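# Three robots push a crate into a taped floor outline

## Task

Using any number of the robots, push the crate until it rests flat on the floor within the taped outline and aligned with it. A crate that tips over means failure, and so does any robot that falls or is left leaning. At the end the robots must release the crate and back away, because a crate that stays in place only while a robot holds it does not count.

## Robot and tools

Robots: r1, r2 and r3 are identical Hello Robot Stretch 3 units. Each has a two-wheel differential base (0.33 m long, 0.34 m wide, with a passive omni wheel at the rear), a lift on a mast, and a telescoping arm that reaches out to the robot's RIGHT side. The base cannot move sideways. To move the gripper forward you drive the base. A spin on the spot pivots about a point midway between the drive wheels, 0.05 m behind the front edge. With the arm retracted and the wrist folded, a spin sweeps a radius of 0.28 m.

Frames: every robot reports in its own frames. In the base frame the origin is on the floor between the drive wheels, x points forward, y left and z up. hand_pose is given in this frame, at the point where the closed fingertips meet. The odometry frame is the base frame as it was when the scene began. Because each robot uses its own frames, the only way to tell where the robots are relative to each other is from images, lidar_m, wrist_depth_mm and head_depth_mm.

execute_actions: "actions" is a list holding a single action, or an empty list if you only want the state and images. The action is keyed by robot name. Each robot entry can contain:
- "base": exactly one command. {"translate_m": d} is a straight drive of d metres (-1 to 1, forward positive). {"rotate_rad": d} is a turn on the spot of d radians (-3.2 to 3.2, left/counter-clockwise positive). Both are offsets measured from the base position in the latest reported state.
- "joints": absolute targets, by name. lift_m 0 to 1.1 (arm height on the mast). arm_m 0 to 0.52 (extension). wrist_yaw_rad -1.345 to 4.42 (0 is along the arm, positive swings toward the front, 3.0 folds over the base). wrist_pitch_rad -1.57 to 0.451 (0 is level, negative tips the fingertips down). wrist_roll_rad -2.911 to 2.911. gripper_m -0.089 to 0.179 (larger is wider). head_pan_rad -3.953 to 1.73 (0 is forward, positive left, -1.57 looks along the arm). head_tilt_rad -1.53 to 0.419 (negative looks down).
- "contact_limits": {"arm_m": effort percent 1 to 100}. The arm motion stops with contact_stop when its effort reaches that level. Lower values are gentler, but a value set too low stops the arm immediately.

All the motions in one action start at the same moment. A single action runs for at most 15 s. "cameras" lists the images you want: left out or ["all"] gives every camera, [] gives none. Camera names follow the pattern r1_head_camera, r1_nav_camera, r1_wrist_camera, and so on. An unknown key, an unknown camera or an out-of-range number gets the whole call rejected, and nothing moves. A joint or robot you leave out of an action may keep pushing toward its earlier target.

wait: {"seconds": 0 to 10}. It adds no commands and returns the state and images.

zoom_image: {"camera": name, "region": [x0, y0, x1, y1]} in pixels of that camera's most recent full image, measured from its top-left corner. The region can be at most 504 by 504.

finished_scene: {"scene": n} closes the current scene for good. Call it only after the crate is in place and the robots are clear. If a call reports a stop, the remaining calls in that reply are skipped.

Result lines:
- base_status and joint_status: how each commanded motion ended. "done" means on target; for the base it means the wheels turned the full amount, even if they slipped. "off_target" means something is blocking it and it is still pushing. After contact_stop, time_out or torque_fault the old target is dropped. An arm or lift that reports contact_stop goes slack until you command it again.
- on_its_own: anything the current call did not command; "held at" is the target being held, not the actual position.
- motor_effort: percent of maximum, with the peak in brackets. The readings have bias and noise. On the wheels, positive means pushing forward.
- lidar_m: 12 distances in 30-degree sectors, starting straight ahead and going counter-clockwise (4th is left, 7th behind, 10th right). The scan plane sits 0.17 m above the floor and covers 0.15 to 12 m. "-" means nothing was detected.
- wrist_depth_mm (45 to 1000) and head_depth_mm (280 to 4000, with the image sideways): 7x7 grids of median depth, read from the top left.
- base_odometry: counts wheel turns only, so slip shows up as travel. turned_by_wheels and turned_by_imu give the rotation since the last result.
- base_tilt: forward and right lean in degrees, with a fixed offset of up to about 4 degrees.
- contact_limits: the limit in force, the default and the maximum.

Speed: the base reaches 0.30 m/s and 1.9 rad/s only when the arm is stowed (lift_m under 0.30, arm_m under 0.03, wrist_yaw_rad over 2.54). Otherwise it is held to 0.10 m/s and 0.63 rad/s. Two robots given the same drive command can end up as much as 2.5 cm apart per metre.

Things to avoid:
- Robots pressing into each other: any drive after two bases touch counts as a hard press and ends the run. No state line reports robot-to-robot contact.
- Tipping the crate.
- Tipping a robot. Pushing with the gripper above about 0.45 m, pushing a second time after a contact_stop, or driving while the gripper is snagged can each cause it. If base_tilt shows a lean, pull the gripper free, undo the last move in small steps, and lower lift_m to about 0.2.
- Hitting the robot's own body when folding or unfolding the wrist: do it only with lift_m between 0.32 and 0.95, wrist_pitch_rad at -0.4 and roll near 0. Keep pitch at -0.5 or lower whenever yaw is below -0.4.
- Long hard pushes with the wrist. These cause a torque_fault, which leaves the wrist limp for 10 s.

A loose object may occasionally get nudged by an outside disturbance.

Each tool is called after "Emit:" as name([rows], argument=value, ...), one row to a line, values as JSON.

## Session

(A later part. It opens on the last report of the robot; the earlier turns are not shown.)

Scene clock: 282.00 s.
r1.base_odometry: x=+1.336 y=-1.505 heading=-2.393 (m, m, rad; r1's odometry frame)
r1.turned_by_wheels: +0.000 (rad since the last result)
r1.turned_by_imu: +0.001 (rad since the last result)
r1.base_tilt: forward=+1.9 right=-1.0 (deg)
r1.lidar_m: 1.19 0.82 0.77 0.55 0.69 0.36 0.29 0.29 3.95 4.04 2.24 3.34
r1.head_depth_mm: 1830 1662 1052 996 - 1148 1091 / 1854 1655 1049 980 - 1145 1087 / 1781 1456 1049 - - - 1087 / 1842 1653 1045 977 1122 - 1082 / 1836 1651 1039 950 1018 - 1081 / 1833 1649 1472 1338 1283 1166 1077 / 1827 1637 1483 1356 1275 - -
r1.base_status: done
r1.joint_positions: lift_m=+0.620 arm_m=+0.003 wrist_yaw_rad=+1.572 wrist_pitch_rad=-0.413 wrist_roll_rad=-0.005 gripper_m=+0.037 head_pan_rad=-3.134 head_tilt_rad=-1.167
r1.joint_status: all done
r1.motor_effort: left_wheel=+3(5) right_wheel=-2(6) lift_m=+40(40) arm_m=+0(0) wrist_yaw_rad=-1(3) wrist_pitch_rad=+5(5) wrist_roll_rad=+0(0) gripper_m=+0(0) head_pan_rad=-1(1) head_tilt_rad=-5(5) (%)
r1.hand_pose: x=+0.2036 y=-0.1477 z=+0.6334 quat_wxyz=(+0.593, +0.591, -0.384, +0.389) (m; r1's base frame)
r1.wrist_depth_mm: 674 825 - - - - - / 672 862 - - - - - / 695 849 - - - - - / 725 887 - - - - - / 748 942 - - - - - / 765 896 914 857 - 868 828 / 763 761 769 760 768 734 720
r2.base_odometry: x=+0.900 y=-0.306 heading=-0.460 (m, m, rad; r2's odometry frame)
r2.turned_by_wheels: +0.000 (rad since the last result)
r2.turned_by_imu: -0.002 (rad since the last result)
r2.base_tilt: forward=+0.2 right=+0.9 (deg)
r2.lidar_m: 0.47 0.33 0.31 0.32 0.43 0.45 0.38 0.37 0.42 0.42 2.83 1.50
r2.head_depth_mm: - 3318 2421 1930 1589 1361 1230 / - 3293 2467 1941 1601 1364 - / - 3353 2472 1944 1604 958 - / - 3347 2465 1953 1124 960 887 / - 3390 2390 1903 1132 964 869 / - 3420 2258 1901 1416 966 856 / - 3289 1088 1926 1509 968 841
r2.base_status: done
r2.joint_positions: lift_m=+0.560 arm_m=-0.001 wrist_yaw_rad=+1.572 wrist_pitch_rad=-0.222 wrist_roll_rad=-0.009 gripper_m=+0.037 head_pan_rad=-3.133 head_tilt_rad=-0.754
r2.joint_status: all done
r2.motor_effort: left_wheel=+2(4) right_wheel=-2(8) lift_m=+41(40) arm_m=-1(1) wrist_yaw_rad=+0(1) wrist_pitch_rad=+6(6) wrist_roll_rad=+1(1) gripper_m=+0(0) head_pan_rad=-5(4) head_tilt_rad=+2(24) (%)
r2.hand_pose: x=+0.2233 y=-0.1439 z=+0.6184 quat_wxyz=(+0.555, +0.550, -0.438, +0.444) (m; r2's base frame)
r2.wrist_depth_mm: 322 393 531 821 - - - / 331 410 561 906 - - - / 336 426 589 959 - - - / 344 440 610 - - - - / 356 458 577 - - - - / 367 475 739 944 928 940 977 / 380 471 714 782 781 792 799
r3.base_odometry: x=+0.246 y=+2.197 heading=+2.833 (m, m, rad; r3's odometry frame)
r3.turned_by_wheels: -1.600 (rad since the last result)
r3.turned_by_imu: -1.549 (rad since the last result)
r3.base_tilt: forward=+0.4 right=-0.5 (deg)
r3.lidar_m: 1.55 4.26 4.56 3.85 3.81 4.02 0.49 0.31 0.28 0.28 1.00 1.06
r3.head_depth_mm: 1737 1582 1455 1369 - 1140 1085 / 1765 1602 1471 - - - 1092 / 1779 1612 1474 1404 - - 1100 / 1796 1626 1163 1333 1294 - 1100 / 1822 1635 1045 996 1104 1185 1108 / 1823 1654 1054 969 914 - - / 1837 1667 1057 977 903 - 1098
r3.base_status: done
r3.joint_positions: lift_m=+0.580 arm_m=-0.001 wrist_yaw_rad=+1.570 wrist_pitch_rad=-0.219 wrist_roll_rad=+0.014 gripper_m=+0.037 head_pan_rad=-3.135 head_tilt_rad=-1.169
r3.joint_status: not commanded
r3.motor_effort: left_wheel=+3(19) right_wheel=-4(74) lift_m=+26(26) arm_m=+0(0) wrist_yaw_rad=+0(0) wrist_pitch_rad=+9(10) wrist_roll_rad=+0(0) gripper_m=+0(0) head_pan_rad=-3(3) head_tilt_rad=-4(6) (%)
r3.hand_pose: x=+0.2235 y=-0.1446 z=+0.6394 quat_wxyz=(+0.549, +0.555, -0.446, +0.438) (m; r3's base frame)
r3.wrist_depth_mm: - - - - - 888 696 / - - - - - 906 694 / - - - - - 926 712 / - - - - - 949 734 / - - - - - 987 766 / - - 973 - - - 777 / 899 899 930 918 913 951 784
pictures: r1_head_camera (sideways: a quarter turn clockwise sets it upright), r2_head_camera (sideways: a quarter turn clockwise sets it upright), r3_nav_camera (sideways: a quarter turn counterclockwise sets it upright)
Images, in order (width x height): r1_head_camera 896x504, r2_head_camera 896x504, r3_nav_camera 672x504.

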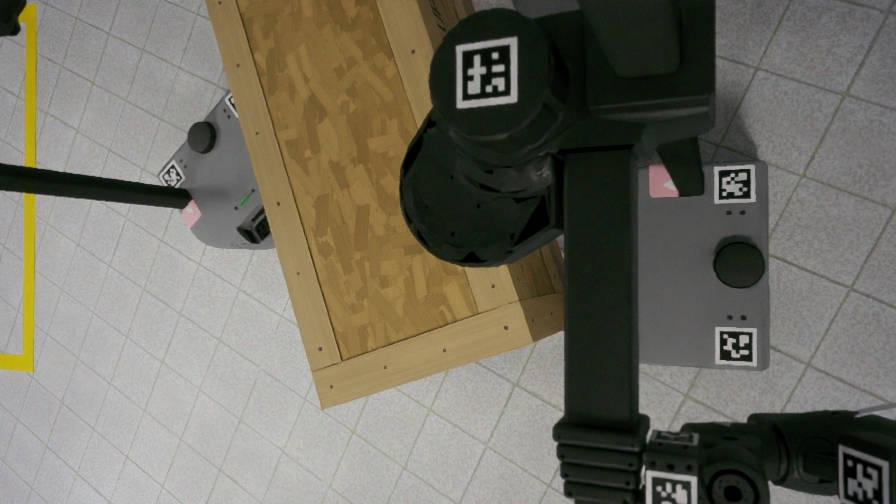

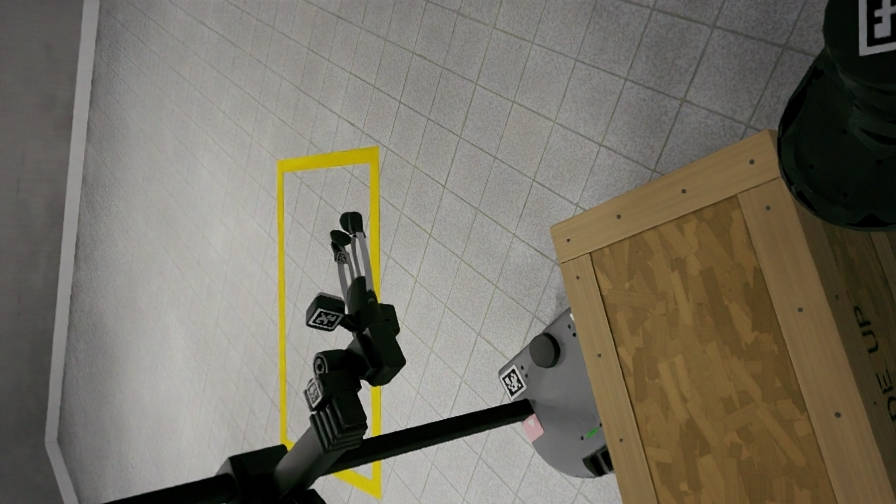

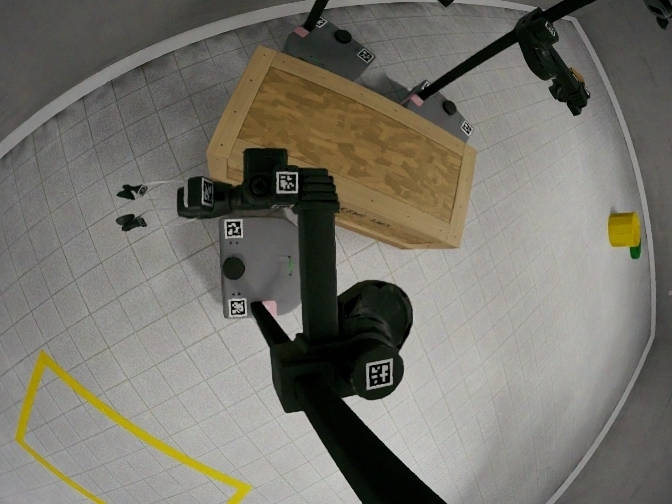

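Emit:
execute_actions([
  {"r1":{"base":{"rotate_rad":0.17},"joints":{"wrist_pitch_rad":-0.2}},"r3":{"base":{"translate_m":0.3}}},
], cameras=[])

Emit:
execute_actions([
  {"r1":{"base":{"translate_m":-0.15}},"r3":{"base":{"translate_m":0.35}}},
], cameras=["r1_head_camera","r2_nav_camera","r2_head_camera"])

Scene clock: 301.63 s.
r1.base_odometry: x=+1.336 y=-1.505 heading=-2.223 (m, m, rad; r1's odometry frame)
r1.turned_by_wheels: +0.170 (rad since the last result)
r1.turned_by_imu: +0.170 (rad since the last result)
r1.base_tilt: forward=+1.9 right=-1.0 (deg)
r1.lidar_m: 1.00 0.79 0.77 0.54 0.52 0.33 0.29 4.03 3.96 2.26 2.24 2.25
r1.head_depth_mm: 1860 1477 1052 984 - 1135 1091 / 1856 1659 1047 989 - 1146 1087 / 1852 1655 1047 - - - 1084 / 1849 1655 1041 978 1050 - 1086 / 1834 1648 1449 1314 1269 - 1077 / 1846 1642 1487 1362 1281 1170 1078 / 1830 1635 1481 1355 1280 - -
r1.base_status: done
r1.joint_positions: lift_m=+0.620 arm_m=+0.003 wrist_yaw_rad=+1.572 wrist_pitch_rad=-0.222 wrist_roll_rad=-0.005 gripper_m=+0.037 head_pan_rad=-3.134 head_tilt_rad=-1.167
r1.joint_status: all done
r1.motor_effort: left_wheel=-3(8) right_wheel=+3(9) lift_m=+41(40) arm_m=+0(0) wrist_yaw_rad=-1(2) wrist_pitch_rad=+8(10) wrist_roll_rad=+0(0) gripper_m=+0(1) head_pan_rad=-1(2) head_tilt_rad=-5(5) (%)
r1.hand_pose: x=+0.2233 y=-0.1478 z=+0.6785 quat_wxyz=(+0.554, +0.551, -0.439, +0.443) (m; r1's base frame)
r1.wrist_depth_mm: 586 719 877 - - - - / 601 744 936 - - - - / 655 754 - - - - - / 653 791 - - - - - / 668 811 - - - - - / 690 849 - - - - - / 703 846 923 900 858 864 856
r2.base_odometry: x=+0.900 y=-0.306 heading=-0.460 (m, m, rad; r2's odometry frame)
r2.turned_by_wheels: +0.000 (rad since the last result)
r2.turned_by_imu: -0.001 (rad since the last result)
r2.base_tilt: forward=+0.2 right=+0.9 (deg)
r2.lidar_m: 0.47 0.33 0.31 0.32 0.43 0.45 0.38 0.37 0.42 0.43 2.82 1.51
r2.head_depth_mm: - 3311 2439 1924 1600 1357 1231 / - 3295 2357 1933 1594 1369 - / - 3352 2206 1947 1559 956 - / - 3406 2307 1965 1128 964 885 / - 1188 2216 1641 1135 963 871 / - 3357 2414 1971 1630 968 856 / - 3497 2537 1984 1641 973 838
r2.base_status: not commanded
r2.joint_positions: lift_m=+0.560 arm_m=-0.001 wrist_yaw_rad=+1.572 wrist_pitch_rad=-0.222 wrist_roll_rad=-0.009 gripper_m=+0.037 head_pan_rad=-3.133 head_tilt_rad=-0.754
r2.joint_status: not commanded
r2.motor_effort: left_wheel=+4(3) right_wheel=-2(2) lift_m=+41(41) arm_m=-1(1) wrist_yaw_rad=+0(0) wrist_pitch_rad=+6(7) wrist_roll_rad=+1(0) gripper_m=+1(0) head_pan_rad=-5(4) head_tilt_rad=+2(1) (%)
r2.hand_pose: x=+0.2233 y=-0.1439 z=+0.6184 quat_wxyz=(+0.555, +0.550, -0.438, +0.444) (m; r2's base frame)
r2.wrist_depth_mm: 323 397 537 825 - - - / 332 408 562 894 - - - / 338 422 593 965 - - - / 346 442 620 - - - - / 357 457 590 - - - - / 369 475 758 939 946 935 956 / 379 475 725 789 801 792 797
r3.base_odometry: x=-0.040 y=+2.288 heading=+2.833 (m, m, rad; r3's odometry frame)
r3.turned_by_wheels: +0.000 (rad since the last result)
r3.turned_by_imu: -0.002 (rad since the last result)
r3.base_tilt: forward=+0.4 right=-0.6 (deg)
r3.lidar_m: 1.35 3.98 4.27 3.94 3.92 4.18 0.67 0.42 0.39 0.89 0.87 0.93
r3.head_depth_mm: 1731 1574 1457 1364 - 1139 1087 / 1771 1599 1462 - - - 1089 / 1765 1608 1472 1396 - - 1096 / 1806 1290 1446 1366 1292 - 1100 / 1812 1144 1088 1297 1303 1190 1117 / 1825 1152 1053 992 1064 - - / 1848 1160 1062 974 934 - 1129
r3.base_status: done
r3.joint_positions: lift_m=+0.580 arm_m=-0.001 wrist_yaw_rad=+1.570 wrist_pitch_rad=-0.219 wrist_roll_rad=+0.014 gripper_m=+0.037 head_pan_rad=-3.135 head_tilt_rad=-1.169
r3.joint_status: not commanded
r3.motor_effort: left_wheel=+3(9) right_wheel=-3(4) lift_m=+26(26) arm_m=+0(0) wrist_yaw_rad=-1(0) wrist_pitch_rad=+9(9) wrist_roll_rad=+0(0) gripper_m=+1(0) head_pan_rad=-4(3) head_tilt_rad=-5(4) (%)
r3.hand_pose: x=+0.2235 y=-0.1446 z=+0.6394 quat_wxyz=(+0.549, +0.555, -0.446, +0.438) (m; r3's base frame)
r3.wrist_depth_mm: - - - - - 727 596 / - - - - - 760 605 / - - - - - 774 627 / - - - - - 789 627 / - - - - - 837 645 / - - - - - 861 658 / 895 914 928 907 891 826 674
pictures: none
No camera images: the call's "cameras" was empty. Leave "cameras" out to get every camera's image.

Scene clock: 306.37 s.
r1.base_odometry: x=+1.426 y=-1.385 heading=-2.222 (m, m, rad; r1's odometry frame)
r1.turned_by_wheels: +0.001 (rad since the last result)
r1.turned_by_imu: +0.020 (rad since the last result)
r1.base_tilt: forward=+1.9 right=-1.0 (deg)
r1.lidar_m: 1.10 0.87 0.57 0.56 0.38 0.29 0.28 0.29 3.86 2.41 2.29 2.37
r1.head_depth_mm: 1850 1665 1049 978 - 1135 1071 / 1850 1658 1046 982 - 1145 1084 / 1850 1654 1044 - - - 1085 / 1842 1649 1045 976 950 - 1084 / 1830 1644 1494 1311 1266 - 1082 / 1834 1639 1488 1360 1278 1173 1081 / 1821 1637 1486 1355 1282 - -
r1.base_status: translate_m off_target (by the wheels' count: -0.1498 of -0.1500)
r1.joint_positions: lift_m=+0.620 arm_m=+0.003 wrist_yaw_rad=+1.571 wrist_pitch_rad=-0.221 wrist_roll_rad=-0.005 gripper_m=+0.037 head_pan_rad=-3.134 head_tilt_rad=-1.167
r1.joint_status: not commanded
r1.on_its_own: right_wheel is at rest, and its effort (-50) is outside its rest range (-18 to +18)
r1.motor_effort: left_wheel=-12(40) right_wheel=-50(71) lift_m=+39(40) arm_m=+0(0) wrist_yaw_rad=-1(1) wrist_pitch_rad=+8(9) wrist_roll_rad=+0(0) gripper_m=+0(0) head_pan_rad=-1(2) head_tilt_rad=-5(5) (%)
r1.hand_pose: x=+0.2234 y=-0.1480 z=+0.6788 quat_wxyz=(+0.553, +0.551, -0.440, +0.443) (m; r1's base frame)
r1.wrist_depth_mm: 665 772 - - - - - / 670 808 - - - - - / 692 833 - - - - - / 707 859 - - - - - / 740 890 - - - - - / 762 921 - - - - - / 777 857 886 921 875 857 845
r2.base_odometry: x=+0.900 y=-0.306 heading=-0.460 (m, m, rad; r2's odometry frame)
r2.turned_by_wheels: +0.000 (rad since the last result)
r2.turned_by_imu: -0.001 (rad since the last result)
r2.base_tilt: forward=+0.2 right=+0.9 (deg)
r2.lidar_m: 0.47 0.33 0.31 0.32 0.43 0.43 0.39 0.40 0.47 0.47 2.82 1.51
r2.head_depth_mm: - 3282 2341 1928 1589 1367 1229 / - 2900 2437 1743 1600 1365 - / - 1341 2298 1707 1563 959 - / - 3244 2484 1944 1122 964 910 / - 3438 2514 1963 1130 964 889 / - 3400 2486 1979 1134 966 892 / - 3503 2523 1983 1631 974 876
r2.base_status: not commanded
r2.joint_positions: lift_m=+0.560 arm_m=-0.001 wrist_yaw_rad=+1.572 wrist_pitch_rad=-0.222 wrist_roll_rad=-0.009 gripper_m=+0.037 head_pan_rad=-3.133 head_tilt_rad=-0.754
r2.joint_status: not commanded
r2.motor_effort: left_wheel=+3(3) right_wheel=-2(2) lift_m=+41(41) arm_m=-1(2) wrist_yaw_rad=+0(1) wrist_pitch_rad=+6(6) wrist_roll_rad=+1(1) gripper_m=+0(0) head_pan_rad=-4(4) head_tilt_rad=+1(1) (%)
r2.hand_pose: x=+0.2233 y=-0.1439 z=+0.6184 quat_wxyz=(+0.555, +0.550, -0.438, +0.444) (m; r2's base frame)
r2.wrist_depth_mm: 322 395 532 846 - - - / 329 408 566 901 - - - / 338 423 588 962 - - - / 344 440 613 - - - - / 356 460 582 - - - - / 371 474 748 940 933 945 961 / 381 472 719 782 788 803 795
r3.base_odometry: x=-0.373 y=+2.394 heading=+2.833 (m, m, rad; r3's odometry frame)
r3.turned_by_wheels: +0.000 (rad since the last result)
r3.turned_by_imu: -0.002 (rad since the last result)
r3.base_tilt: forward=+0.5 right=-0.6 (deg)
r3.lidar_m: 1.12 3.67 3.91 4.10 4.05 4.34 0.82 0.64 0.95 0.74 0.72 0.77
r3.head_depth_mm: 1746 1594 1448 1372 - 1129 1080 / 1764 1589 1466 - - - 1092 / 1749 1593 1475 1400 - - 1095 / 1272 1379 1480 1363 1299 - 1102 / 1260 1173 1347 1379 1302 1186 1109 / 1275 1154 1102 1346 1309 - - / 1566 1165 1062 1372 1300 - 1127
r3.base_status: done
r3.joint_positions: lift_m=+0.580 arm_m=-0.001 wrist_yaw_rad=+1.570 wrist_pitch_rad=-0.219 wrist_roll_rad=+0.014 gripper_m=+0.037 head_pan_rad=-3.135 head_tilt_rad=-1.169
r3.joint_status: not commanded
r3.motor_effort: left_wheel=+3(10) right_wheel=-3(5) lift_m=+26(26) arm_m=+0(0) wrist_yaw_rad=+0(1) wrist_pitch_rad=+9(9) wrist_roll_rad=+0(0) gripper_m=+0(1) head_pan_rad=-3(3) head_tilt_rad=-4(5) (%)
r3.hand_pose: x=+0.2235 y=-0.1446 z=+0.6394 quat_wxyz=(+0.549, +0.555, -0.446, +0.438) (m; r3's base frame)
r3.wrist_depth_mm: - - - - 787 582 463 / - - - - 829 596 477 / - - - - 852 606 484 / - - - - 861 630 490 / - - - - 844 662 507 / - - - - 829 664 512 / 875 914 915 909 886 670 533
pictures: r1_head_camera (sideways: a quarter turn clockwise sets it upright), r2_head_camera (sideways: a quarter turn clockwise sets it upright), r2_nav_camera (sideways: a quarter turn counterclockwise sets it upright)
Images, in order (width x height): r1_head_camera 896x504, r2_head_camera 896x504, r2_nav_camera 672x504.

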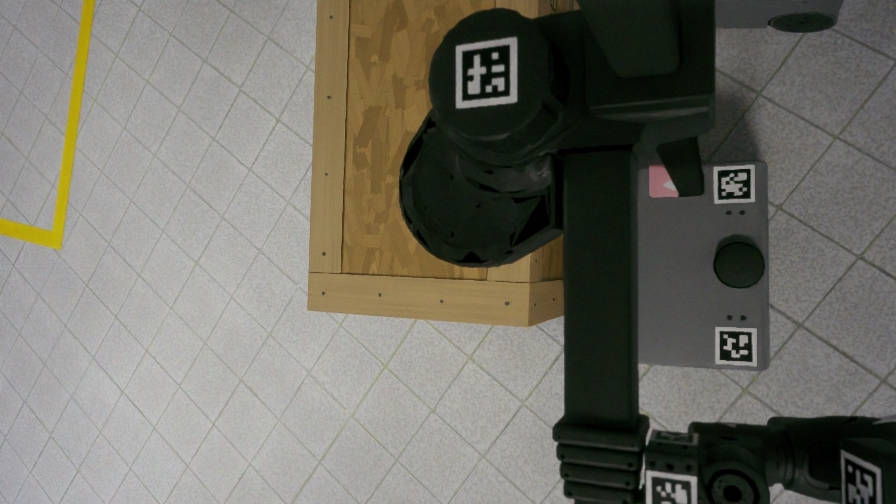

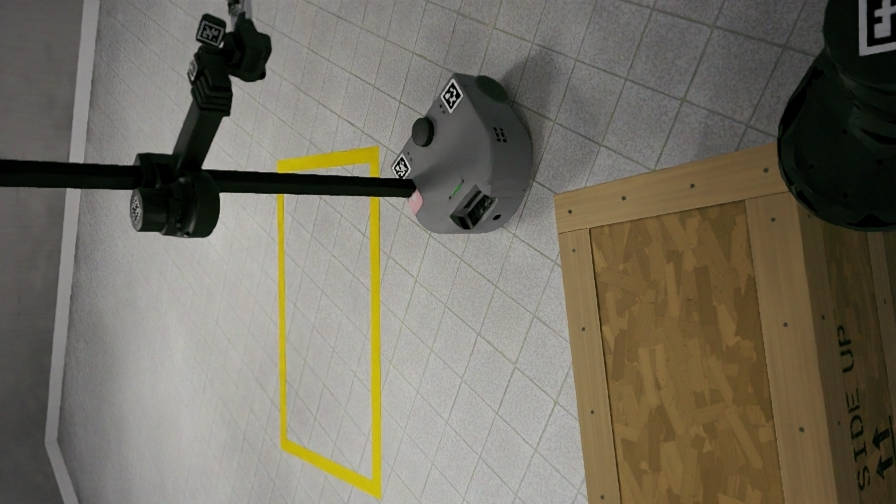

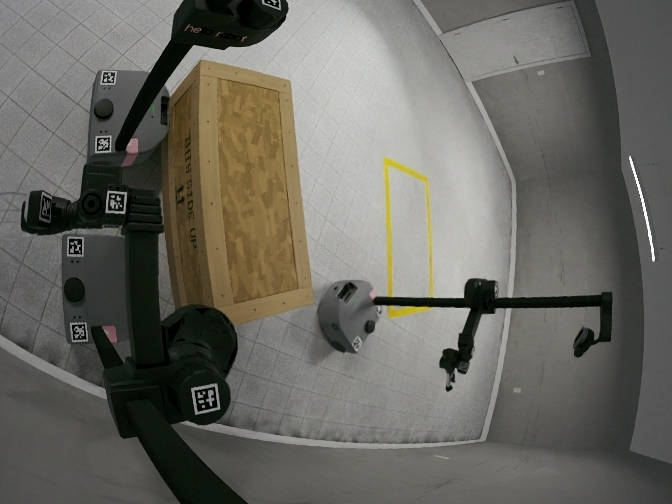

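Emit:
execute_actions([
  {"r1":{"base":{"rotate_rad":-0.12}},"r3":{"base":{"translate_m":0.15}},"r2":{"base":{"translate_m":-0.06}}},
], cameras=[])

Emit:
execute_actions([
  {"r1":{"base":{"translate_m":-0.13}},"r3":{"base":{"translate_m":0.2}}},
], cameras=["r1_head_camera","r2_head_camera"])

Scene clock: 319.53 s.
r1.base_odometry: x=+1.426 y=-1.385 heading=-2.342 (m, m, rad; r1's odometry frame)
r1.turned_by_wheels: -0.120 (rad since the last result)
r1.turned_by_imu: -0.120 (rad since the last result)
r1.base_tilt: forward=+1.9 right=-1.0 (deg)
r1.lidar_m: 1.22 0.89 0.86 0.56 0.43 0.30 0.28 0.28 3.88 4.03 2.29 3.44
r1.head_depth_mm: 1861 1658 1049 976 - 1132 1091 / 1855 1658 1046 983 - 1145 1085 / 1846 1664 1045 - - - 1089 / 1851 1645 1043 974 957 - 1081 / 1835 1644 1039 952 935 - 1081 / 1835 1629 1486 1364 1283 1170 1081 / 1822 1643 1485 1350 1277 - -
r1.base_status: done
r1.joint_positions: lift_m=+0.620 arm_m=+0.003 wrist_yaw_rad=+1.571 wrist_pitch_rad=-0.221 wrist_roll_rad=-0.005 gripper_m=+0.037 head_pan_rad=-3.134 head_tilt_rad=-1.167
r1.joint_status: not commanded
r1.motor_effort: left_wheel=+4(4) right_wheel=-2(48) lift_m=+40(39) arm_m=+0(0) wrist_yaw_rad=-1(1) wrist_pitch_rad=+8(9) wrist_roll_rad=+0(0) gripper_m=+0(0) head_pan_rad=-1(1) head_tilt_rad=-6(5) (%)
r1.hand_pose: x=+0.2234 y=-0.1480 z=+0.6788 quat_wxyz=(+0.553, +0.551, -0.440, +0.443) (m; r1's base frame)
r1.wrist_depth_mm: 690 831 - - - - - / 726 878 - - - - - / 725 877 - - - - - / 739 930 - - - - - / 769 940 - - - - - / 796 951 - - - - - / 791 914 911 905 883 873 865
r2.base_odometry: x=+0.846 y=-0.279 heading=-0.459 (m, m, rad; r2's odometry frame)
r2.turned_by_wheels: +0.000 (rad since the last result)
r2.turned_by_imu: -0.001 (rad since the last result)
r2.base_tilt: forward=+0.2 right=+1.0 (deg)
r2.lidar_m: 0.51 0.36 0.34 0.35 0.46 0.36 0.33 0.34 0.42 0.45 2.84 1.64
r2.head_depth_mm: - 3003 2429 1817 1594 1363 1233 / - 1471 2374 1702 1610 1365 - / - 3053 2473 1806 1602 979 - / - 3383 2483 1960 1610 958 851 / - 3427 2487 1968 1619 964 854 / - 3454 2523 1974 1620 966 839 / - 3484 2516 1990 1635 969 842
r2.base_status: done
r2.joint_positions: lift_m=+0.560 arm_m=-0.001 wrist_yaw_rad=+1.572 wrist_pitch_rad=-0.222 wrist_roll_rad=-0.009 gripper_m=+0.037 head_pan_rad=-3.133 head_tilt_rad=-0.754
r2.joint_status: not commanded
r2.motor_effort: left_wheel=+3(6) right_wheel=-2(8) lift_m=+40(40) arm_m=-1(1) wrist_yaw_rad=-1(0) wrist_pitch_rad=+6(6) wrist_roll_rad=+1(1) gripper_m=+1(0) head_pan_rad=-4(3) head_tilt_rad=+2(1) (%)
r2.hand_pose: x=+0.2233 y=-0.1439 z=+0.6184 quat_wxyz=(+0.555, +0.550, -0.438, +0.444) (m; r2's base frame)
r2.wrist_depth_mm: 339 421 575 889 - - - / 353 435 595 961 - - - / 359 450 634 - - - - / 367 469 642 - - - - / 380 487 617 - - - - / 392 503 783 942 933 957 939 / 403 507 728 786 776 790 789
r3.base_odometry: x=-0.516 y=+2.440 heading=+2.833 (m, m, rad; r3's odometry frame)
r3.turned_by_wheels: +0.000 (rad since the last result)
r3.turned_by_imu: -0.001 (rad since the last result)
r3.base_tilt: forward=+0.4 right=-0.6 (deg)
r3.lidar_m: 1.03 3.54 3.78 4.18 4.12 4.36 0.93 0.77 0.87 0.67 0.66 0.70
r3.head_depth_mm: 1741 1593 1454 1366 - 1130 1086 / 1771 1594 1463 - - - 1089 / 1758 1614 1469 1401 - - 1098 / 1308 1560 1485 1369 1295 - 1099 / 1256 1271 1457 1375 1305 1185 1112 / 1278 1162 1261 1385 1311 - - / 1283 1162 1248 1393 1300 - 1123
r3.base_status: done
r3.joint_positions: lift_m=+0.580 arm_m=-0.001 wrist_yaw_rad=+1.570 wrist_pitch_rad=-0.219 wrist_roll_rad=+0.014 gripper_m=+0.037 head_pan_rad=-3.135 head_tilt_rad=-1.169
r3.joint_status: not commanded
r3.motor_effort: left_wheel=+2(8) right_wheel=-3(4) lift_m=+26(26) arm_m=+0(0) wrist_yaw_rad=+0(0) wrist_pitch_rad=+9(9) wrist_roll_rad=+0(0) gripper_m=+0(1) head_pan_rad=-4(4) head_tilt_rad=-4(5) (%)
r3.hand_pose: x=+0.2235 y=-0.1446 z=+0.6394 quat_wxyz=(+0.549, +0.555, -0.446, +0.438) (m; r3's base frame)
r3.wrist_depth_mm: - - - - 678 510 410 / - - - - 721 537 418 / - - - - 725 551 425 / - - - - 768 555 434 / - - - - 754 583 442 / - - 988 - 745 597 450 / 887 880 909 926 858 594 464
pictures: none
No camera images: the call's "cameras" was empty. Leave "cameras" out to get every camera's image.

Scene clock: 322.83 s.
r1.base_odometry: x=+1.517 y=-1.292 heading=-2.340 (m, m, rad; r1's odometry frame)
r1.turned_by_wheels: +0.001 (rad since the last result)
r1.turned_by_imu: +0.019 (rad since the last result)
r1.base_tilt: forward=+2.0 right=-1.0 (deg)
r1.lidar_m: 1.29 0.95 0.58 0.58 0.35 0.28 0.28 0.30 3.82 3.96 2.35 3.45
r1.head_depth_mm: 1855 1662 1510 978 - 1133 1081 / 1851 1661 1500 985 - 1146 1084 / 1848 1665 1047 - - - 1085 / 1842 1648 1044 978 970 - 1084 / 1832 1654 1474 959 1001 - 1083 / 1828 1642 1489 1367 1280 1171 1080 / 1832 1637 1481 1355 1276 - -
r1.base_status: translate_m off_target (by the wheels' count: -0.1298 of -0.1300)
r1.joint_positions: lift_m=+0.620 arm_m=+0.003 wrist_yaw_rad=+1.571 wrist_pitch_rad=-0.221 wrist_roll_rad=-0.005 gripper_m=+0.037 head_pan_rad=-3.134 head_tilt_rad=-1.167
r1.joint_status: not commanded
r1.on_its_own: right_wheel is at rest, and its effort (-63) is outside its rest range (-18 to +18)
r1.motor_effort: left_wheel=+2(45) right_wheel=-63(67) lift_m=+40(39) arm_m=+0(0) wrist_yaw_rad=-1(1) wrist_pitch_rad=+9(9) wrist_roll_rad=+0(0) gripper_m=+0(1) head_pan_rad=-1(1) head_tilt_rad=-5(5) (%)
r1.hand_pose: x=+0.2234 y=-0.1480 z=+0.6788 quat_wxyz=(+0.553, +0.551, -0.440, +0.443) (m; r1's base frame)
r1.wrist_depth_mm: 725 883 - - - - - / 751 941 - - - - - / 761 951 - - - - - / 786 - - - - - - / 791 - - - - - - / 812 - - - - - - / 848 939 914 901 862 859 843
r2.base_odometry: x=+0.846 y=-0.279 heading=-0.459 (m, m, rad; r2's odometry frame)
r2.turned_by_wheels: +0.000 (rad since the last result)
r2.turned_by_imu: -0.001 (rad since the last result)
r2.base_tilt: forward=+0.3 right=+0.9 (deg)
r2.lidar_m: 0.51 0.36 0.34 0.35 0.46 0.34 0.34 0.36 0.48 0.58 2.83 1.65
r2.head_depth_mm: - 2881 2417 1766 1589 1357 1231 / - 3151 2344 1834 1596 1367 - / - 3319 2472 1940 1600 980 - / - 3390 2506 1967 1619 960 864 / - 3403 2486 1984 1619 965 869 / - 3430 2509 1983 1622 965 872 / - 3449 2538 1986 1141 968 880
r2.base_status: not commanded
r2.joint_positions: lift_m=+0.560 arm_m=-0.001 wrist_yaw_rad=+1.572 wrist_pitch_rad=-0.222 wrist_roll_rad=-0.009 gripper_m=+0.037 head_pan_rad=-3.133 head_tilt_rad=-0.754
r2.joint_status: not commanded
r2.motor_effort: left_wheel=+3(2) right_wheel=-2(2) lift_m=+41(41) arm_m=-1(1) wrist_yaw_rad=-1(0) wrist_pitch_rad=+7(6) wrist_roll_rad=+1(1) gripper_m=-1(0) head_pan_rad=-5(3) head_tilt_rad=+1(2) (%)
r2.hand_pose: x=+0.2233 y=-0.1439 z=+0.6184 quat_wxyz=(+0.555, +0.550, -0.438, +0.444) (m; r2's base frame)
r2.wrist_depth_mm: 337 420 572 888 - - - / 350 437 602 959 - - - / 359 452 626 - - - - / 371 466 658 - - - - / 380 492 623 - - - - / 396 498 801 935 943 979 947 / 406 506 736 770 778 786 815
r3.base_odometry: x=-0.707 y=+2.501 heading=+2.833 (m, m, rad; r3's odometry frame)
r3.turned_by_wheels: +0.000 (rad since the last result)
r3.turned_by_imu: -0.001 (rad since the last result)
r3.base_tilt: forward=+0.5 right=-0.6 (deg)
r3.lidar_m: 0.89 3.31 3.61 4.26 4.21 4.46 1.05 0.94 0.76 0.58 0.57 0.61
r3.head_depth_mm: 1736 1585 1455 1375 - 1136 1084 / 1750 1593 1462 - - - 1090 / 1518 1619 1482 1401 - - 1094 / 1326 1556 1485 1367 1293 - 1105 / 1278 1391 1494 1381 1300 1183 1109 / 1263 1234 1465 1389 1315 - - / 1290 1197 1497 1395 1297 - 1132
r3.base_status: done
r3.joint_positions: lift_m=+0.580 arm_m=-0.001 wrist_yaw_rad=+1.570 wrist_pitch_rad=-0.219 wrist_roll_rad=+0.014 gripper_m=+0.037 head_pan_rad=-3.135 head_tilt_rad=-1.169
r3.joint_status: not commanded
r3.motor_effort: left_wheel=+3(10) right_wheel=-3(5) lift_m=+26(26) arm_m=+0(0) wrist_yaw_rad=+1(0) wrist_pitch_rad=+9(9) wrist_roll_rad=+0(0) gripper_m=+0(0) head_pan_rad=-4(4) head_tilt_rad=-5(4) (%)
r3.hand_pose: x=+0.2235 y=-0.1446 z=+0.6394 quat_wxyz=(+0.549, +0.555, -0.446, +0.438) (m; r3's base frame)
r3.wrist_depth_mm: - - - 874 561 425 334 / - - - 954 580 434 343 / - - - 989 604 445 350 / - - - - 643 458 360 / - - - - 620 477 371 / - - 990 - 608 491 373 / 891 898 903 895 752 486 380
pictures: r1_head_camera (sideways: a quarter turn clockwise sets it upright), r2_head_camera (sideways: a quarter turn clockwise sets it upright)
Images, in order (width x height): r1_head_camera 896x504, r2_head_camera 896x504.

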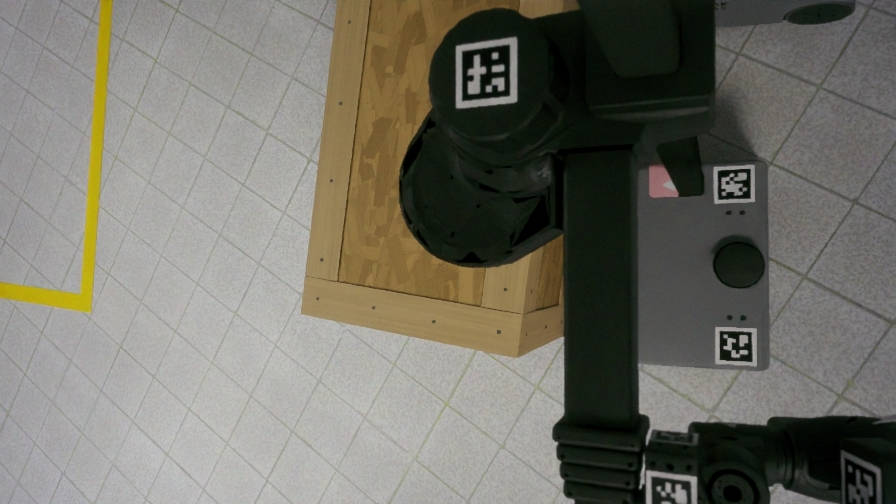

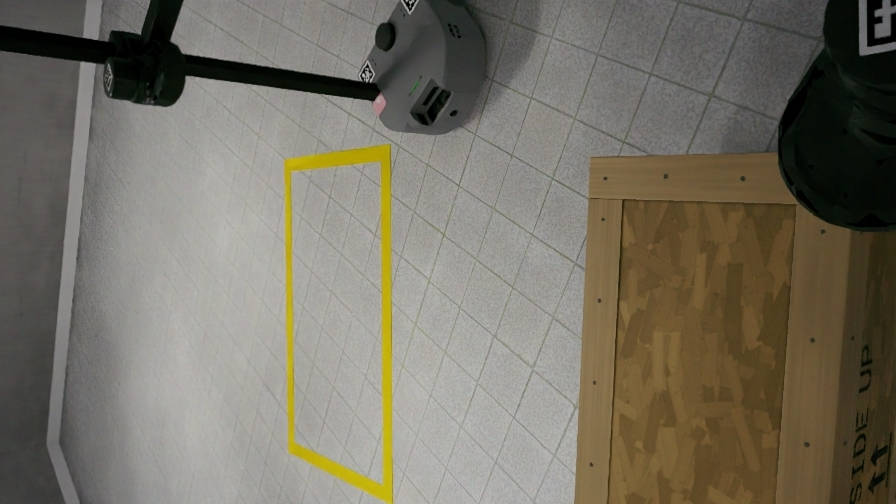

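Emit:
execute_actions([
  {"r1":{"base":{"rotate_rad":-0.11}},"r2":{"base":{"rotate_rad":-0.04}},"r3":{"base":{"translate_m":0.1},"joints":{"head_pan_rad":1.7,"head_tilt_rad":-0.75}}},
], cameras=[])

Emit:
execute_actions([
  {"r2":{"base":{"translate_m":-0.06}},"r3":{"base":{"translate_m":0.08}}},
], cameras=[])

Emit:
execute_actions([
  {"r1":{"base":{"translate_m":-0.7}},"r2":{"base":{"translate_m":-0.7}}},
], cameras=["r1_head_camera","r2_head_camera","r3_head_camera","r3_nav_camera"])

Scene clock: 332.37 s.
r1.base_odometry: x=+1.517 y=-1.292 heading=-2.449 (m, m, rad; r1's odometry frame)
r1.turned_by_wheels: -0.109 (rad since the last result)
r1.turned_by_imu: -0.105 (rad since the last result)
r1.base_tilt: forward=+1.9 right=-0.9 (deg)
r1.lidar_m: 1.44 0.99 0.92 0.58 0.38 0.29 0.28 0.29 3.79 3.88 2.34 3.57
r1.head_depth_mm: 1859 1665 1051 977 - 1137 1078 / 1858 1656 1044 985 - 1144 1087 / 1843 1656 1045 - - - 1090 / 1840 1651 1040 975 950 - 1081 / 1833 1640 1040 951 959 - 1077 / 1835 1647 1490 1344 1278 1169 1080 / 1826 1646 1487 1358 1275 - -
r1.base_status: rotate_rad off_target (by the wheels' count: -0.1091 of -0.1100)
r1.joint_positions: lift_m=+0.620 arm_m=+0.003 wrist_yaw_rad=+1.571 wrist_pitch_rad=-0.220 wrist_roll_rad=-0.005 gripper_m=+0.037 head_pan_rad=-3.134 head_tilt_rad=-1.167
r1.joint_status: not commanded
r1.on_its_own: right_wheel is at rest, and its effort (-44) is outside its rest range (-18 to +18)
r1.motor_effort: left_wheel=-6(12) right_wheel=-44(61) lift_m=+40(40) arm_m=+0(0) wrist_yaw_rad=+0(1) wrist_pitch_rad=+8(8) wrist_roll_rad=+0(0) gripper_m=+0(0) head_pan_rad=-2(1) head_tilt_rad=-5(4) (%)
r1.hand_pose: x=+0.2234 y=-0.1480 z=+0.6788 quat_wxyz=(+0.553, +0.551, -0.440, +0.443) (m; r1's base frame)
r1.wrist_depth_mm: 773 - - - - - - / 811 - - - - - - / 825 - - - - - - / 831 - - - - - - / 837 - - - - - - / 856 - - - - - - / 862 911 866 891 877 876 844
r2.base_odometry: x=+0.846 y=-0.279 heading=-0.499 (m, m, rad; r2's odometry frame)
r2.turned_by_wheels: -0.040 (rad since the last result)
r2.turned_by_imu: -0.040 (rad since the last result)
r2.base_tilt: forward=+0.2 right=+0.9 (deg)
r2.lidar_m: 0.53 0.36 0.34 0.35 0.44 1.00 0.34 0.36 0.47 0.58 2.84 2.03
r2.head_depth_mm: - 2893 2430 1809 1607 1363 1226 / - 3176 2359 1875 1609 1362 - / - 3343 2459 1936 1608 1000 - / - 3396 2491 1966 1613 961 858 / - 3429 2504 1957 1619 966 867 / - 3410 2538 1968 1627 967 873 / - 3442 2532 1988 1640 971 877
r2.base_status: done
r2.joint_positions: lift_m=+0.560 arm_m=-0.001 wrist_yaw_rad=+1.572 wrist_pitch_rad=-0.222 wrist_roll_rad=-0.009 gripper_m=+0.037 head_pan_rad=-3.133 head_tilt_rad=-0.754
r2.joint_status: not commanded
r2.motor_effort: left_wheel=+3(10) right_wheel=-2(6) lift_m=+41(40) arm_m=-1(1) wrist_yaw_rad=-1(1) wrist_pitch_rad=+6(6) wrist_roll_rad=+1(1) gripper_m=+0(0) head_pan_rad=-4(4) head_tilt_rad=+2(1) (%)
r2.hand_pose: x=+0.2233 y=-0.1439 z=+0.6185 quat_wxyz=(+0.555, +0.550, -0.438, +0.444) (m; r2's base frame)
r2.wrist_depth_mm: 352 441 606 993 - - - / 359 452 637 - - - - / 370 471 667 - - - - / 382 492 686 - - - - / 388 503 651 - - - - / 406 522 823 920 941 934 962 / 417 517 745 779 768 789 797
r3.base_odometry: x=-0.802 y=+2.531 heading=+2.833 (m, m, rad; r3's odometry frame)
r3.turned_by_wheels: +0.000 (rad since the last result)
r3.turned_by_imu: -0.001 (rad since the last result)
r3.base_tilt: forward=+0.5 right=-0.6 (deg)
r3.lidar_m: 0.82 3.05 3.49 4.31 4.23 4.54 1.12 1.03 0.70 0.54 0.53 0.56
r3.head_depth_mm: - 2944 2236 1804 1506 1299 1140 / - 2995 2261 1813 1517 1313 1152 / 3901 3048 2287 1824 1530 1311 1154 / 3741 3084 2316 1858 1545 1316 1197 / 3718 3137 2353 1882 1585 1355 - / 3550 3248 2443 - - - - / 3481 - - - - 1304 1228
r3.base_status: done
r3.joint_positions: lift_m=+0.580 arm_m=-0.001 wrist_yaw_rad=+1.570 wrist_pitch_rad=-0.219 wrist_roll_rad=+0.014 gripper_m=+0.037 head_pan_rad=+1.693 head_tilt_rad=-0.754
r3.joint_status: all done
r3.motor_effort: left_wheel=+2(10) right_wheel=-3(3) lift_m=+26(26) arm_m=+0(0) wrist_yaw_rad=+0(0) wrist_pitch_rad=+9(9) wrist_roll_rad=+0(0) gripper_m=+0(1) head_pan_rad=+6(55) head_tilt_rad=+1(27) (%)
r3.hand_pose: x=+0.2235 y=-0.1446 z=+0.6394 quat_wxyz=(+0.549, +0.555, -0.446, +0.438) (m; r3's base frame)
r3.wrist_depth_mm: - - - 790 514 378 302 / - - - 839 525 388 308 / - - - 849 542 403 314 / - - - 915 565 415 320 / - - - - 556 421 330 / - - - - 544 436 335 / 887 926 912 883 680 437 345
pictures: none
No camera images: the call's "cameras" was empty. Leave "cameras" out to get every camera's image.

Scene clock: 334.53 s.
r1.base_odometry: x=+1.517 y=-1.292 heading=-2.449 (m, m, rad; r1's odometry frame)
r1.turned_by_wheels: +0.000 (rad since the last result)
r1.turned_by_imu: +0.000 (rad since the last result)
r1.base_tilt: forward=+2.0 right=-1.0 (deg)
r1.lidar_m: 1.44 0.99 0.92 0.57 0.38 0.29 0.28 0.29 3.80 3.86 2.34 3.57
r1.head_depth_mm: 1854 1661 1049 979 - 1134 1085 / 1858 1654 1044 986 - 1144 1085 / 1849 1653 1042 - - - 1087 / 1853 1649 1042 978 953 - 1085 / 1844 1646 1041 950 955 - 1083 / 1839 1641 1491 1338 1277 1171 1081 / 1820 1643 1485 1361 1279 - -
r1.base_status: not commanded
r1.joint_positions: lift_m=+0.620 arm_m=+0.003 wrist_yaw_rad=+1.571 wrist_pitch_rad=-0.220 wrist_roll_rad=-0.005 gripper_m=+0.037 head_pan_rad=-3.134 head_tilt_rad=-1.167
r1.joint_status: not commanded
r1.on_its_own: right_wheel is at rest, and its effort (-44) is outside its rest range (-18 to +18)
r1.motor_effort: left_wheel=-6(6) right_wheel=-44(43) lift_m=+40(40) arm_m=+0(0) wrist_yaw_rad=-1(1) wrist_pitch_rad=+9(8) wrist_roll_rad=+0(0) gripper_m=+0(0) head_pan_rad=-2(2) head_tilt_rad=-6(5) (%)
r1.hand_pose: x=+0.2234 y=-0.1480 z=+0.6788 quat_wxyz=(+0.553, +0.551, -0.440, +0.443) (m; r1's base frame)
r1.wrist_depth_mm: 775 - - - - - - / 815 - - - - - - / 777 - - - - - - / 816 - - - - - - / 824 - - - - - - / 853 - - - - - - / 877 909 898 874 853 838 840
r2.base_odometry: x=+0.793 y=-0.251 heading=-0.499 (m, m, rad; r2's odometry frame)
r2.turned_by_wheels: +0.000 (rad since the last result)
r2.turned_by_imu: -0.001 (rad since the last result)
r2.base_tilt: forward=+0.2 right=+1.0 (deg)
r2.lidar_m: 0.57 0.39 0.37 0.37 0.48 0.28 0.28 0.29 0.41 0.46 2.87 2.18
r2.head_depth_mm: 1525 1733 2349 1823 1585 1361 1226 / - 3351 2458 1885 1597 1367 - / - 3333 2462 1948 1609 1001 - / - 3390 2475 1933 1619 965 838 / - 3398 2504 1974 1615 965 841 / - 3458 2514 1983 1624 967 841 / - 3437 2525 1984 1628 969 845
r2.base_status: done
r2.joint_positions: lift_m=+0.560 arm_m=-0.001 wrist_yaw_rad=+1.572 wrist_pitch_rad=-0.222 wrist_roll_rad=-0.009 gripper_m=+0.037 head_pan_rad=-3.133 head_tilt_rad=-0.754
r2.joint_status: not commanded
r2.motor_effort: left_wheel=+3(6) right_wheel=-2(6) lift_m=+40(40) arm_m=-1(1) wrist_yaw_rad=-1(0) wrist_pitch_rad=+6(6) wrist_roll_rad=+1(1) gripper_m=+0(1) head_pan_rad=-4(4) head_tilt_rad=+2(2) (%)
r2.hand_pose: x=+0.2233 y=-0.1439 z=+0.6185 quat_wxyz=(+0.555, +0.550, -0.438, +0.444) (m; r2's base frame)
r2.wrist_depth_mm: 372 466 633 - - - - / 380 484 676 - - - - / 389 496 696 - - - - / 405 517 736 - - - - / 414 539 679 - - - - / 425 549 862 928 945 955 948 / 437 547 752 787 780 795 792
r3.base_odometry: x=-0.878 y=+2.555 heading=+2.833 (m, m, rad; r3's odometry frame)
r3.turned_by_wheels: +0.000 (rad since the last result)
r3.turned_by_imu: +0.000 (rad since the last result)
r3.base_tilt: forward=+0.4 right=-0.6 (deg)
r3.lidar_m: 0.77 2.84 3.43 4.34 4.29 4.55 1.19 1.10 0.65 0.51 0.50 0.53
r3.head_depth_mm: - 2945 2234 1788 1505 1294 1140 / - 2989 2285 1809 1512 1296 1149 / - 3021 2287 1835 1531 1318 1154 / 3830 3120 2284 1847 1541 1327 1200 / 3741 3110 2325 1869 1592 - - / 3596 3161 2443 - - - - / 3533 - - - - 1302 1232
r3.base_status: done
r3.joint_positions: lift_m=+0.580 arm_m=-0.001 wrist_yaw_rad=+1.570 wrist_pitch_rad=-0.219 wrist_roll_rad=+0.014 gripper_m=+0.037 head_pan_rad=+1.693 head_tilt_rad=-0.754
r3.joint_status: not commanded
r3.motor_effort: left_wheel=+2(9) right_wheel=-3(5) lift_m=+26(26) arm_m=+0(0) wrist_yaw_rad=-1(1) wrist_pitch_rad=+9(9) wrist_roll_rad=+0(0) gripper_m=+0(0) head_pan_rad=+4(5) head_tilt_rad=+2(3) (%)
r3.hand_pose: x=+0.2235 y=-0.1446 z=+0.6394 quat_wxyz=(+0.549, +0.555, -0.446, +0.438) (m; r3's base frame)
r3.wrist_depth_mm: - - - 699 455 343 271 / - - - 746 480 354 276 / - - - 770 494 358 285 / - - - 852 511 372 292 / - - - 931 506 383 296 / - - - 965 498 395 302 / 902 905 887 884 608 395 313
pictures: none
No camera images: the call's "cameras" was empty. Leave "cameras" out to get every camera's image.

Scene clock: 342.50 s.
r1.base_odometry: x=+2.056 y=-0.846 heading=-2.450 (m, m, rad; r1's odometry frame)
r1.turned_by_wheels: +0.000 (rad since the last result)
r1.turned_by_imu: +0.000 (rad since the last result)
r1.base_tilt: forward=+1.8 right=-0.9 (deg)
r1.lidar_m: 1.90 1.30 1.21 0.57 0.38 0.29 0.28 0.29 3.52 3.56 2.77 2.78
r1.head_depth_mm: 1851 1663 1050 977 - 1133 1086 / 1853 1659 1046 982 - 1142 1087 / 1849 1656 1044 - - - 1088 / 1847 1652 1043 978 950 - 1086 / 1839 1643 1045 954 956 - 1082 / 1826 1640 1485 1344 1279 1172 1077 / 1828 1645 1484 1362 1280 - -
r1.base_status: translate_m off_target (by the wheels' count: -0.6998 of -0.7000)
r1.joint_positions: lift_m=+0.620 arm_m=+0.003 wrist_yaw_rad=+1.571 wrist_pitch_rad=-0.220 wrist_roll_rad=-0.005 gripper_m=+0.037 head_pan_rad=-3.134 head_tilt_rad=-1.167
r1.joint_status: not commanded
r1.on_its_own: left_wheel is at rest, and its effort (-42) is outside its rest range (-18 to +18)
r1.motor_effort: left_wheel=-42(50) right_wheel=-12(55) lift_m=+39(40) arm_m=+0(0) wrist_yaw_rad=-2(1) wrist_pitch_rad=+8(9) wrist_roll_rad=+0(0) gripper_m=+0(1) head_pan_rad=-1(2) head_tilt_rad=-5(5) (%)
r1.hand_pose: x=+0.2234 y=-0.1480 z=+0.6788 quat_wxyz=(+0.553, +0.551, -0.440, +0.443) (m; r1's base frame)
r1.wrist_depth_mm: - - - - - - - / - - - - - - - / - - - - - - - / - - - - - - - / - - - - - - - / - - - - - - - / 963 902 894 870 868 874 870
r2.base_odometry: x=+0.179 y=+0.084 heading=-0.499 (m, m, rad; r2's odometry frame)
r2.turned_by_wheels: +0.001 (rad since the last result)
r2.turned_by_imu: -0.002 (rad since the last result)
r2.base_tilt: forward=+0.2 right=+0.9 (deg)
r2.lidar_m: 1.03 0.70 0.66 0.67 0.87 0.29 0.28 0.29 0.41 0.46 3.24 3.98
r2.head_depth_mm: 3742 3322 2433 1924 1414 1334 1232 / 3913 3398 2449 1939 1610 1359 - / - 3371 2475 1945 1609 998 - / - 3371 2469 1960 1623 964 837 / - 3434 2500 1973 1626 967 838 / - 3482 2515 1976 1625 972 845 / - 3485 2519 1995 1642 975 845
r2.base_status: translate_m off_target (by the wheels' count: -0.6997 of -0.7000)
r2.joint_positions: lift_m=+0.560 arm_m=-0.001 wrist_yaw_rad=+1.572 wrist_pitch_rad=-0.222 wrist_roll_rad=-0.009 gripper_m=+0.037 head_pan_rad=-3.133 head_tilt_rad=-0.753
r2.joint_status: not commanded
r2.on_its_own: left_wheel is at rest, and its effort (-24) is outside its rest range (-18 to +18); right_wheel is at rest, and its effort (-53) is outside its rest range (-18 to +18)
r2.motor_effort: left_wheel=-24(54) right_wheel=-53(60) lift_m=+40(41) arm_m=-1(1) wrist_yaw_rad=+0(1) wrist_pitch_rad=+6(7) wrist_roll_rad=+1(1) gripper_m=+1(0) head_pan_rad=-4(4) head_tilt_rad=+1(1) (%)
r2.hand_pose: x=+0.2233 y=-0.1439 z=+0.6185 quat_wxyz=(+0.555, +0.550, -0.438, +0.444) (m; r2's base frame)
r2.wrist_depth_mm: 612 752 - - - - - / 629 790 - - - - - / 640 811 - - - - - / 660 849 - - - - - / 678 871 - - - - - / 706 858 898 935 931 947 961 / 704 764 781 774 787 790 785
r3.base_odometry: x=-0.878 y=+2.555 heading=+2.833 (m, m, rad; r3's odometry frame)
r3.turned_by_wheels: +0.000 (rad since the last result)
r3.turned_by_imu: -0.001 (rad since the last result)
r3.base_tilt: forward=+0.4 right=-0.6 (deg)
r3.lidar_m: 0.77 2.84 3.43 4.37 4.30 0.65 0.59 0.97 0.65 0.51 0.50 0.53
r3.head_depth_mm: - 2901 2227 1799 1508 1296 1143 / - 2959 2261 1805 1524 1306 1149 / - 3039 2285 1835 1528 1309 1152 / 3864 3073 2293 1854 1544 1323 1199 / 3721 3133 2350 1860 1590 - - / 3653 3239 2449 - - - - / 3553 - - - - 1302 1234
r3.base_status: not commanded
r3.joint_positions: lift_m=+0.580 arm_m=-0.001 wrist_yaw_rad=+1.570 wrist_pitch_rad=-0.219 wrist_roll_rad=+0.014 gripper_m=+0.037 head_pan_rad=+1.693 head_tilt_rad=-0.754
r3.joint_status: not commanded
r3.motor_effort: left_wheel=+2(2) right_wheel=-3(3) lift_m=+26(26) arm_m=+0(0) wrist_yaw_rad=+0(0) wrist_pitch_rad=+9(9) wrist_roll_rad=+0(0) gripper_m=+1(0) head_pan_rad=+4(4) head_tilt_rad=+2(3) (%)
r3.hand_pose: x=+0.2235 y=-0.1446 z=+0.6394 quat_wxyz=(+0.549, +0.555, -0.446, +0.438) (m; r3's base frame)
r3.wrist_depth_mm: - - - 708 466 344 273 / - - - 746 474 351 280 / - - - 779 501 364 285 / - - - 845 517 372 288 / - - - 957 500 384 297 / - - 997 932 497 394 303 / 890 897 918 857 621 393 313
pictures: r1_head_camera (sideways: a quarter turn clockwise sets it upright), r2_head_camera (sideways: a quarter turn clockwise sets it upright), r3_head_camera (sideways: a quarter turn clockwise sets it upright), r3_nav_camera (sideways: a quarter turn counterclockwise sets it upright)
Images, in order (width x height): r1_head_camera 896x504, r2_head_camera 896x504, r3_head_camera 896x504, r3_nav_camera 672x504.

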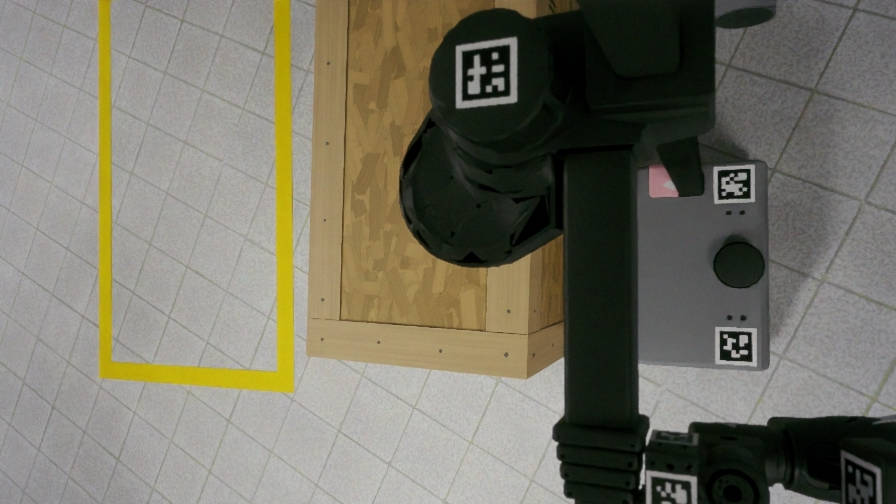

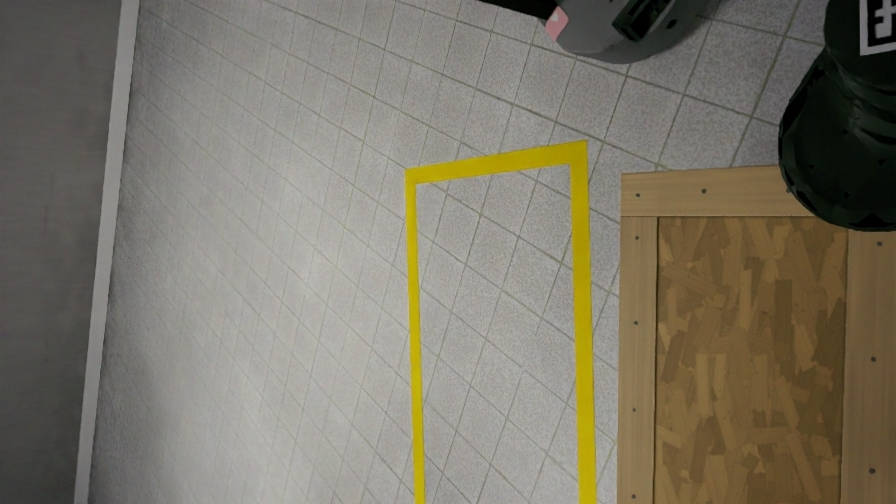

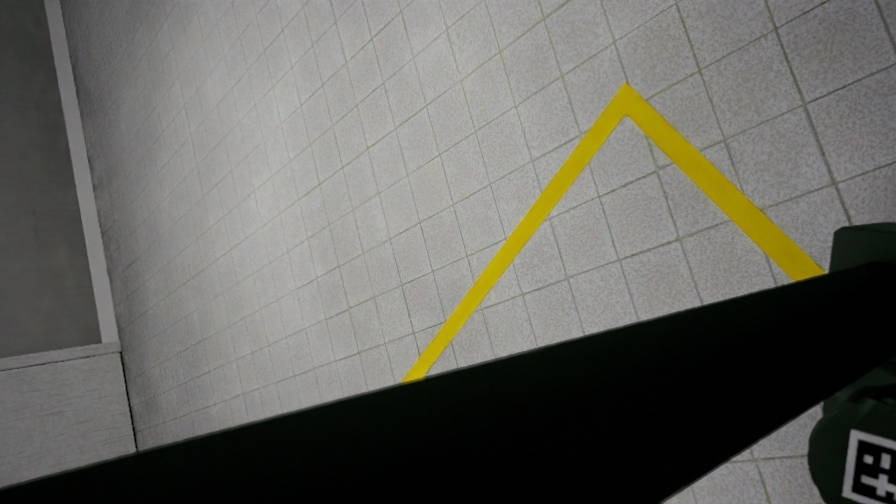

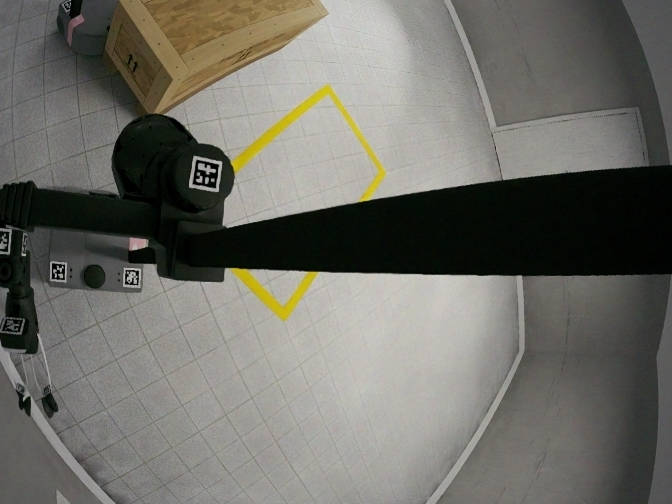

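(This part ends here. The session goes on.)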